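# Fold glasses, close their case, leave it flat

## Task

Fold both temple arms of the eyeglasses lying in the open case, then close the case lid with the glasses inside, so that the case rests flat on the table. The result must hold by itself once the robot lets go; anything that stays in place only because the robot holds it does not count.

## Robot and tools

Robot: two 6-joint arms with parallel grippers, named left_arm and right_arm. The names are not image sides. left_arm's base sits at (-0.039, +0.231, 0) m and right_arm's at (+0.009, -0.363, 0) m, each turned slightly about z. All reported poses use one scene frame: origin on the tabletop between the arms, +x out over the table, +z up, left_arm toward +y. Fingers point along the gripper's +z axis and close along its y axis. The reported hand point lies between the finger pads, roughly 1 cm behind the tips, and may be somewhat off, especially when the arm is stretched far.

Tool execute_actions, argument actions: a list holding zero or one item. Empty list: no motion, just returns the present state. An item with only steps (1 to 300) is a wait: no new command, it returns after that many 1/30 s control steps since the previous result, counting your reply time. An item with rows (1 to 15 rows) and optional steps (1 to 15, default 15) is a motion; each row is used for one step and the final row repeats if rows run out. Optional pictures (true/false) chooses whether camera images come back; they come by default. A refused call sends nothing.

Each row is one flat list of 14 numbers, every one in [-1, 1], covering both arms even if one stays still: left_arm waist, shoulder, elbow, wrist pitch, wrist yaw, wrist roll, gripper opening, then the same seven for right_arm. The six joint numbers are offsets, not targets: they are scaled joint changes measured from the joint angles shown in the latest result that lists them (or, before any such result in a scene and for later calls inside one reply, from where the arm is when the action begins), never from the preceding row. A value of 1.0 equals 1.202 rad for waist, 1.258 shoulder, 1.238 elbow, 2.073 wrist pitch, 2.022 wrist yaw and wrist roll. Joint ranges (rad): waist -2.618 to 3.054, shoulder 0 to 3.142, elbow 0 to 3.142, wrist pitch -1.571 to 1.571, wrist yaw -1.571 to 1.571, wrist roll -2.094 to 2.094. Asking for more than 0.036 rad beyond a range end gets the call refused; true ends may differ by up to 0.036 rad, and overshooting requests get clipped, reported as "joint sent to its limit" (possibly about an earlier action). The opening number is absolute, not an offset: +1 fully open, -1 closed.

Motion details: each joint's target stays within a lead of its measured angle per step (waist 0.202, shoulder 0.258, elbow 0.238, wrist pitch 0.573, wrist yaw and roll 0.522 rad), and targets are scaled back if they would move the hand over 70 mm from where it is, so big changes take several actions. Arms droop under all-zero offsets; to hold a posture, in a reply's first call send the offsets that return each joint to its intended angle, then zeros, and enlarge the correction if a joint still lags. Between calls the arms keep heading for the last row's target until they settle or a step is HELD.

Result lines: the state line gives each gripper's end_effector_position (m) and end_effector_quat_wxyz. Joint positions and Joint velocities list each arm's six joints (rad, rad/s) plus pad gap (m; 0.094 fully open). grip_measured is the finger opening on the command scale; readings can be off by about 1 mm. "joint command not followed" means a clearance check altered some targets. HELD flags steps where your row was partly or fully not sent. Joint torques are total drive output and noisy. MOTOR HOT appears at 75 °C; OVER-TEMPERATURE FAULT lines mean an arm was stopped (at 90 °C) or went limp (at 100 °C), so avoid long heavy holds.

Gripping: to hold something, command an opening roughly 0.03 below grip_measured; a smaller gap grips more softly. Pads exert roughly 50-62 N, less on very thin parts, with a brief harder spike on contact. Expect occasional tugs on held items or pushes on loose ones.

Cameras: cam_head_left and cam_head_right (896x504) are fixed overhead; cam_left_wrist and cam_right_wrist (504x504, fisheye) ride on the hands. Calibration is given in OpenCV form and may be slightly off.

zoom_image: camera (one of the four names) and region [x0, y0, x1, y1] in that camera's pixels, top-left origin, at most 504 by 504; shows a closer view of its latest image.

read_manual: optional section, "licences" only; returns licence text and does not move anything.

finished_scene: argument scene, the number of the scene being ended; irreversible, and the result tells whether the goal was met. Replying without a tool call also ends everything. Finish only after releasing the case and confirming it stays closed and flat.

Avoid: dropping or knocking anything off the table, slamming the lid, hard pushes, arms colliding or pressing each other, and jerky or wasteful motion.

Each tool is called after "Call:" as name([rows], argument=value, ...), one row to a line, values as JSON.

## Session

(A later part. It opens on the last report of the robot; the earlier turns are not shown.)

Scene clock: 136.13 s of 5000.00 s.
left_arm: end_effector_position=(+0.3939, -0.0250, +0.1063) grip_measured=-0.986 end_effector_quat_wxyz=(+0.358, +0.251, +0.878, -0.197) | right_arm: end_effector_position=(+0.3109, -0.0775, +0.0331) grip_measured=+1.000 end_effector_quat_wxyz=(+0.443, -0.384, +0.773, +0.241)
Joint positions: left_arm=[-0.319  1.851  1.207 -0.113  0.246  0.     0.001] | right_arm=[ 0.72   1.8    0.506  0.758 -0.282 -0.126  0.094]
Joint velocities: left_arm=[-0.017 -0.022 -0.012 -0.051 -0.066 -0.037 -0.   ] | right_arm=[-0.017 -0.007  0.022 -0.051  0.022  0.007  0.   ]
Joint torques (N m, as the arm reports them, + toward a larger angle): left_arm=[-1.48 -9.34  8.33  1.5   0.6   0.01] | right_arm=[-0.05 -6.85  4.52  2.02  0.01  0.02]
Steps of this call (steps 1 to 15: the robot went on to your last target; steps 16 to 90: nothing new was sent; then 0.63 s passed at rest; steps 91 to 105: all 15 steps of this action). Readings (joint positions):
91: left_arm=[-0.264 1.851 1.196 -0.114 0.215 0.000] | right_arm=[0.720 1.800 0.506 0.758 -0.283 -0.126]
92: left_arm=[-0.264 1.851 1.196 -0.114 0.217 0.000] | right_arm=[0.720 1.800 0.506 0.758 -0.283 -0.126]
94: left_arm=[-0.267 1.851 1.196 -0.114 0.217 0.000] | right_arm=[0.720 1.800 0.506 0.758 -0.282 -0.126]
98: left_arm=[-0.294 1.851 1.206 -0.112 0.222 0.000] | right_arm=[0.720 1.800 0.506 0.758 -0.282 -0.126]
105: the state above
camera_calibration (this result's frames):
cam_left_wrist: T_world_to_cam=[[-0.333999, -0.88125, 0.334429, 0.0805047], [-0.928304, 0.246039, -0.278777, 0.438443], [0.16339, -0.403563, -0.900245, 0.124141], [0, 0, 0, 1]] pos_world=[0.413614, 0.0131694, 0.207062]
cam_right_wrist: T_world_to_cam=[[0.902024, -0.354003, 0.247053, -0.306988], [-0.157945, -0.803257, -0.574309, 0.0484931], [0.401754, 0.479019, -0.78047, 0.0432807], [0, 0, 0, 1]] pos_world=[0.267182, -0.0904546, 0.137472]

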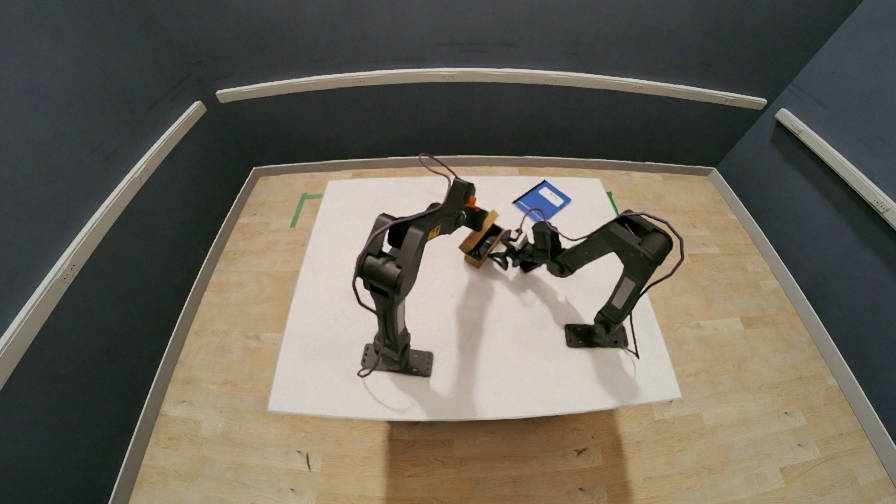

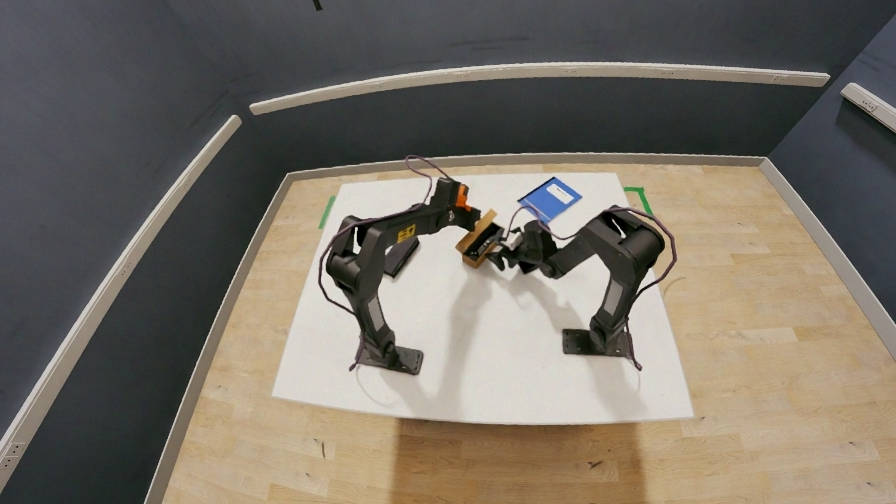

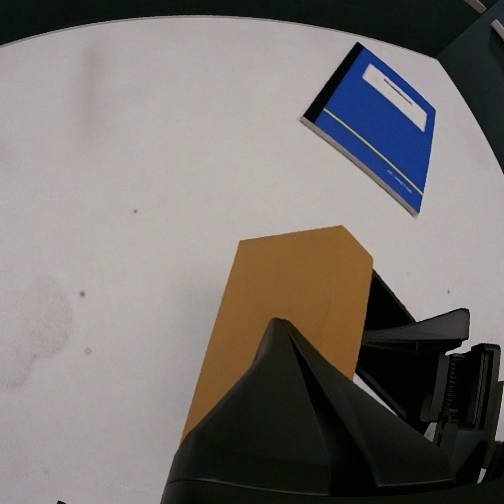

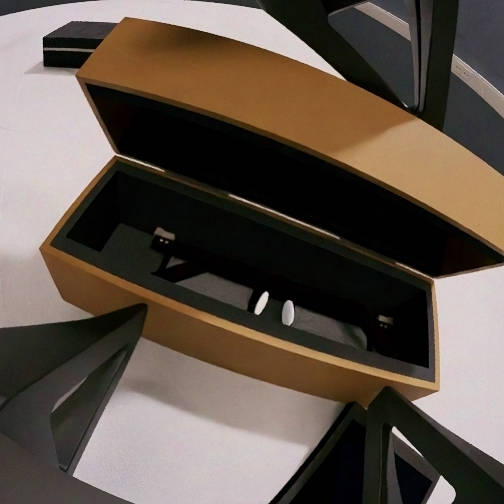

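Closing.

Call:
execute_actions([
  {"rows":[[-0.02,0,0.01,-0.02,0.04,0,-1,0,0,0.015,0.01,0,0,1],[-0.03,0,0.01,-0.02,0.05,0,-1,0,0,0.015,0.01,0,0,1],[-0.04,0,0.01,-0.02,0.06,0,-1,0,0,0.015,0.01,0,0,1],[-0.04,0.01,0.01,-0.02,0.07,0,-1,0,0,0.015,0.01,0,0,1],[-0.04,0.015,0.01,-0.02,0.08,0,-1,0,0,0.015,0.01,0,0,1]]},
])

Scene clock: 140.50 s of 5000.00 s.
left_arm: end_effector_position=(+0.3622, -0.0609, +0.1030) grip_measured=-0.986 end_effector_quat_wxyz=(+0.319, +0.293, +0.862, -0.264) | right_arm: end_effector_position=(+0.3110, -0.0775, +0.0333) grip_measured=+1.000 end_effector_quat_wxyz=(+0.444, -0.384, +0.773, +0.241)
Joint positions: left_arm=[-0.364  1.861  1.207 -0.135  0.387  0.     0.001] | right_arm=[ 0.72   1.8    0.506  0.76  -0.282 -0.126  0.094]
Joint velocities: left_arm=[ 0.022 -0.002 -0.002  0.007  0.037  0.022 -0.   ] | right_arm=[ 0.007 -0.017  0.002  0.022 -0.007 -0.051  0.   ]
Joint torques (N m, as the arm reports them, + toward a larger angle): left_arm=[-0.31 -8.7   8.14  1.7   0.33  0.01] | right_arm=[-0.11 -7.    4.55  2.   -0.05 -0.01]
Steps of this call (steps 1 to 15: the robot went on to your last target; steps 16 to 90: nothing new was sent; then 0.87 s passed at rest; steps 91 to 105: all 15 steps of this action). Readings (joint positions):
91: left_arm=[-0.319 1.851 1.207 -0.113 0.255 0.000] | right_arm=[0.720 1.800 0.506 0.758 -0.282 -0.126]
92: left_arm=[-0.320 1.851 1.207 -0.113 0.263 0.000] | right_arm=[0.720 1.800 0.506 0.758 -0.282 -0.126]
94: left_arm=[-0.328 1.851 1.207 -0.114 0.287 0.000] | right_arm=[0.720 1.800 0.506 0.758 -0.282 -0.126]
98: left_arm=[-0.356 1.853 1.207 -0.123 0.351 0.000] | right_arm=[0.720 1.800 0.506 0.758 -0.282 -0.126]
105: the state above
camera_calibration (this result's frames):
cam_left_wrist: T_world_to_cam=[[-0.428999, -0.797411, 0.424377, 0.0697268], [-0.902715, 0.361489, -0.233304, 0.410043], [0.0326315, -0.483178, -0.874914, 0.151754], [0, 0, 0, 1]] pos_world=[0.395113, -0.0193008, 0.198846]
cam_right_wrist: T_world_to_cam=[[0.901651, -0.354428, 0.247804, -0.307122], [-0.157613, -0.802906, -0.574891, 0.0486261], [0.402721, 0.479294, -0.779803, 0.0430711], [0, 0, 0, 1]] pos_world=[0.267235, -0.090454, 0.137648]

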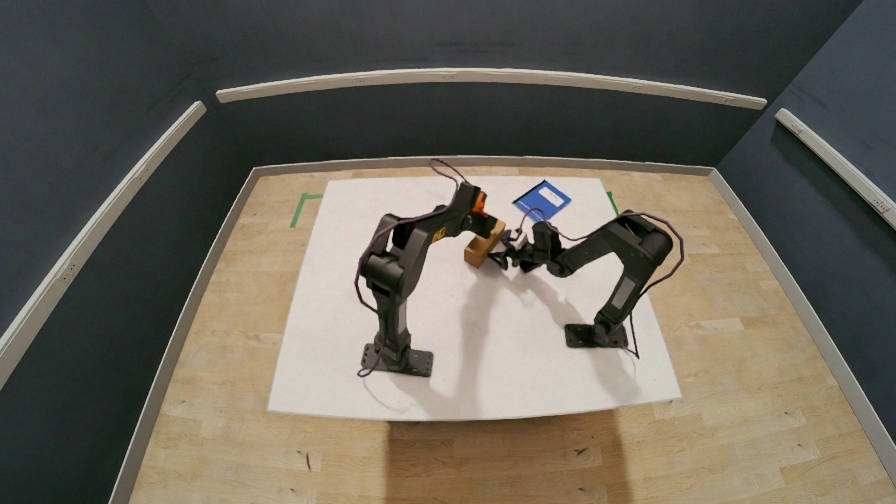

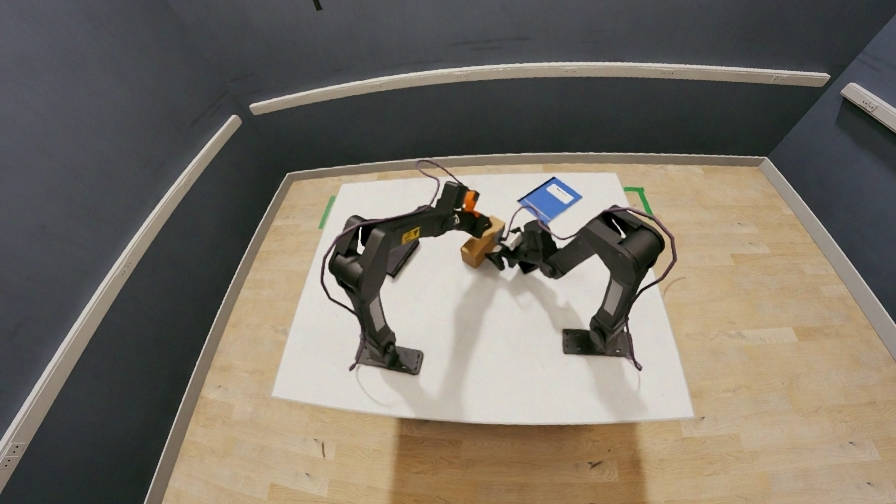

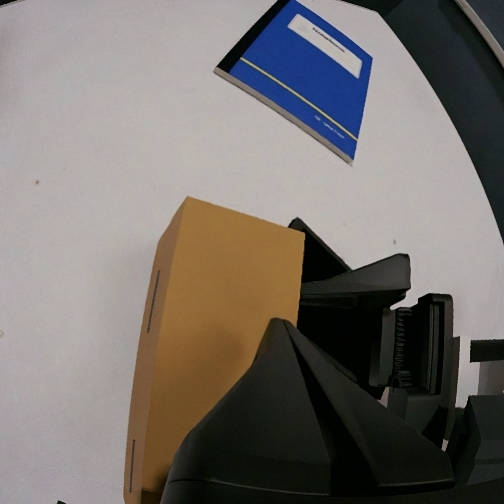

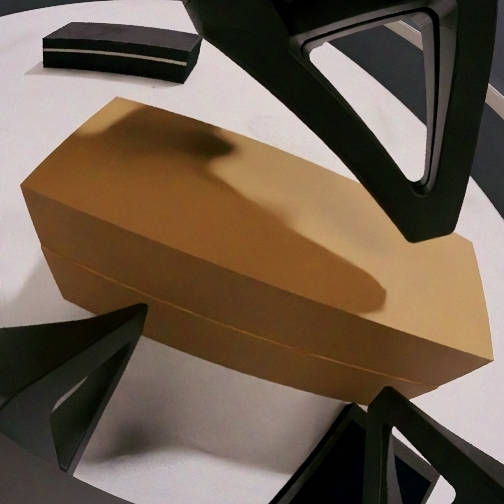

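Call:
execute_actions([
  {"rows":[[0,-0.05,0.01,0,0,0,-1,0,-0.1,-0.09,0,0,0,1]]},
])

Call:
finished_scene(scene=1)

Scene clock: 143.87 s of 5000.00 s.
left_arm: end_effector_position=(+0.3618, -0.0617, +0.1289) grip_measured=-0.986 end_effector_quat_wxyz=(+0.342, +0.297, +0.849, -0.271) | right_arm: end_effector_position=(+0.2912, -0.0926, +0.0409) grip_measured=+1.000 end_effector_quat_wxyz=(+0.448, -0.383, +0.771, +0.241)
Joint positions: left_arm=[-0.364  1.807  1.207 -0.134  0.393  0.     0.001] | right_arm=[ 0.72   1.693  0.407  0.76  -0.279 -0.126  0.094]
Joint velocities: left_arm=[-0.007 -0.002 -0.002  0.037 -0.037 -0.007  0.   ] | right_arm=[ 0.002  0.002 -0.002  0.022 -0.037  0.051  0.   ]
Joint torques (N m, as the arm reports them, + toward a larger angle): left_arm=[-0.04 -9.81  8.32  1.91  0.15 -0.01] | right_arm=[ 0.06 -7.67  2.38  1.83 -0.02 -0.01]
Steps of this call (steps 1 to 15: the robot went on to your last target; steps 16 to 86: nothing new was sent; steps 87 to 101: all 15 steps of this action). Readings (joint positions):
87: left_arm=[-0.364 1.857 1.207 -0.136 0.394 0.000] | right_arm=[0.720 1.786 0.493 0.760 -0.280 -0.126]
88: left_arm=[-0.364 1.850 1.207 -0.140 0.394 0.000] | right_arm=[0.720 1.755 0.463 0.760 -0.279 -0.126]
90: left_arm=[-0.364 1.831 1.207 -0.140 0.393 0.000] | right_arm=[0.720 1.704 0.418 0.760 -0.279 -0.126]
94: left_arm=[-0.364 1.807 1.207 -0.135 0.393 0.000] | right_arm=[0.720 1.693 0.407 0.760 -0.279 -0.126]
101: the state above
camera_calibration (this result's frames):
cam_left_wrist: T_world_to_cam=[[-0.45206, -0.782987, 0.427286, 0.0667046], [-0.889171, 0.357524, -0.285574, 0.417592], [0.0708358, -0.509026, -0.857831, 0.156481], [0, 0, 0, 1]] pos_world=[0.390381, -0.0174175, 0.224986]
cam_right_wrist: T_world_to_cam=[[0.899083, -0.357217, 0.253071, -0.29617], [-0.154898, -0.800266, -0.579294, 0.0373811], [0.409457, 0.481633, -0.774838, 0.0623306], [0, 0, 0, 1]] pos_world=[0.24655, -0.105903, 0.144903]

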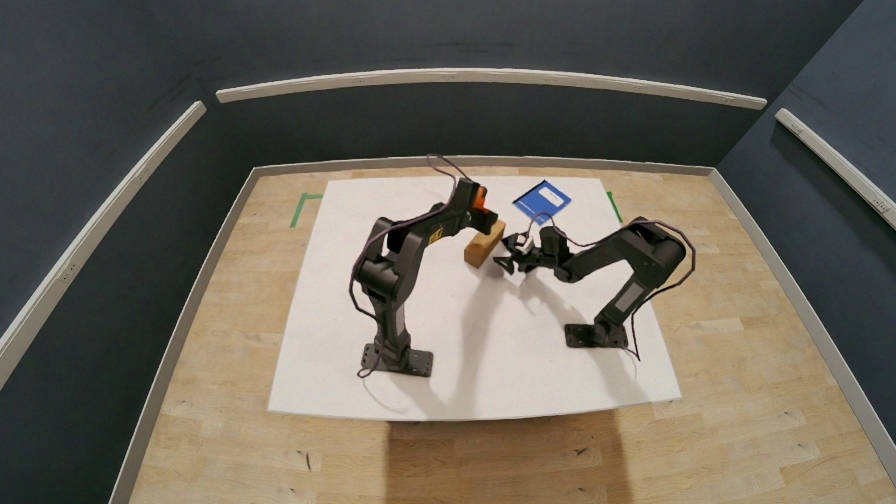

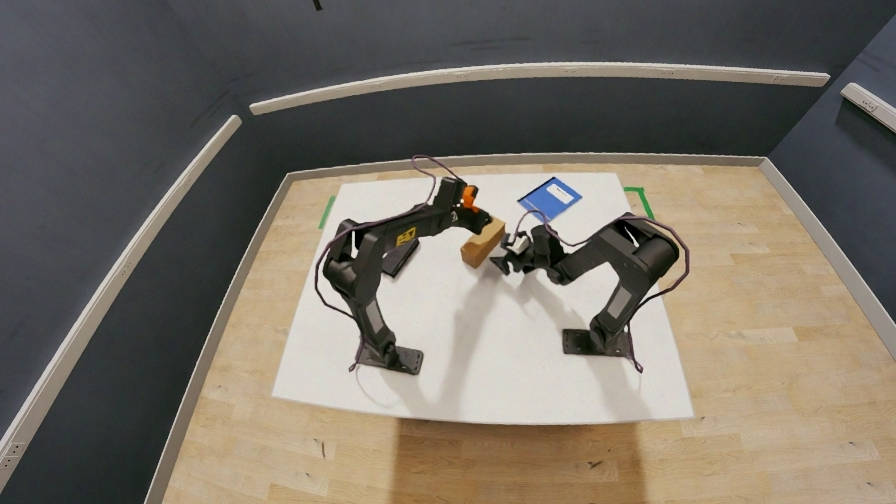

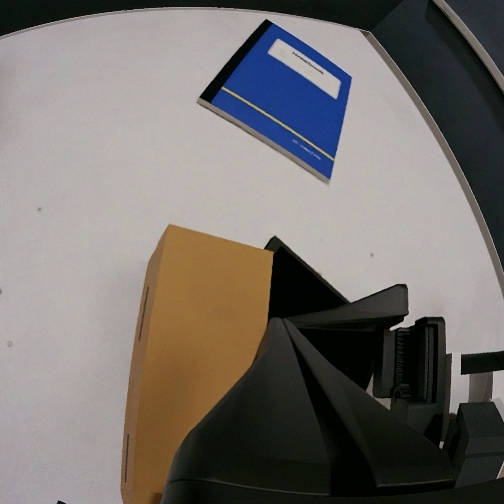

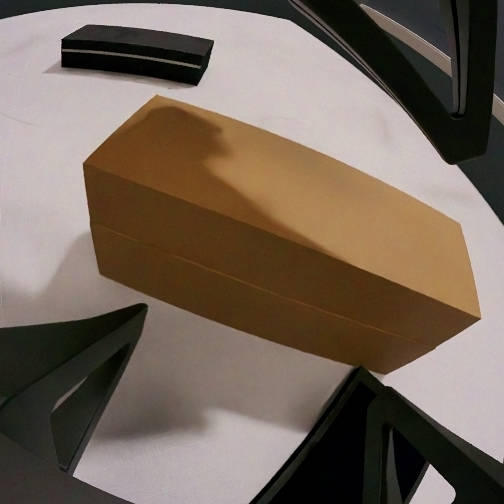

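The scene is finished: the task was done.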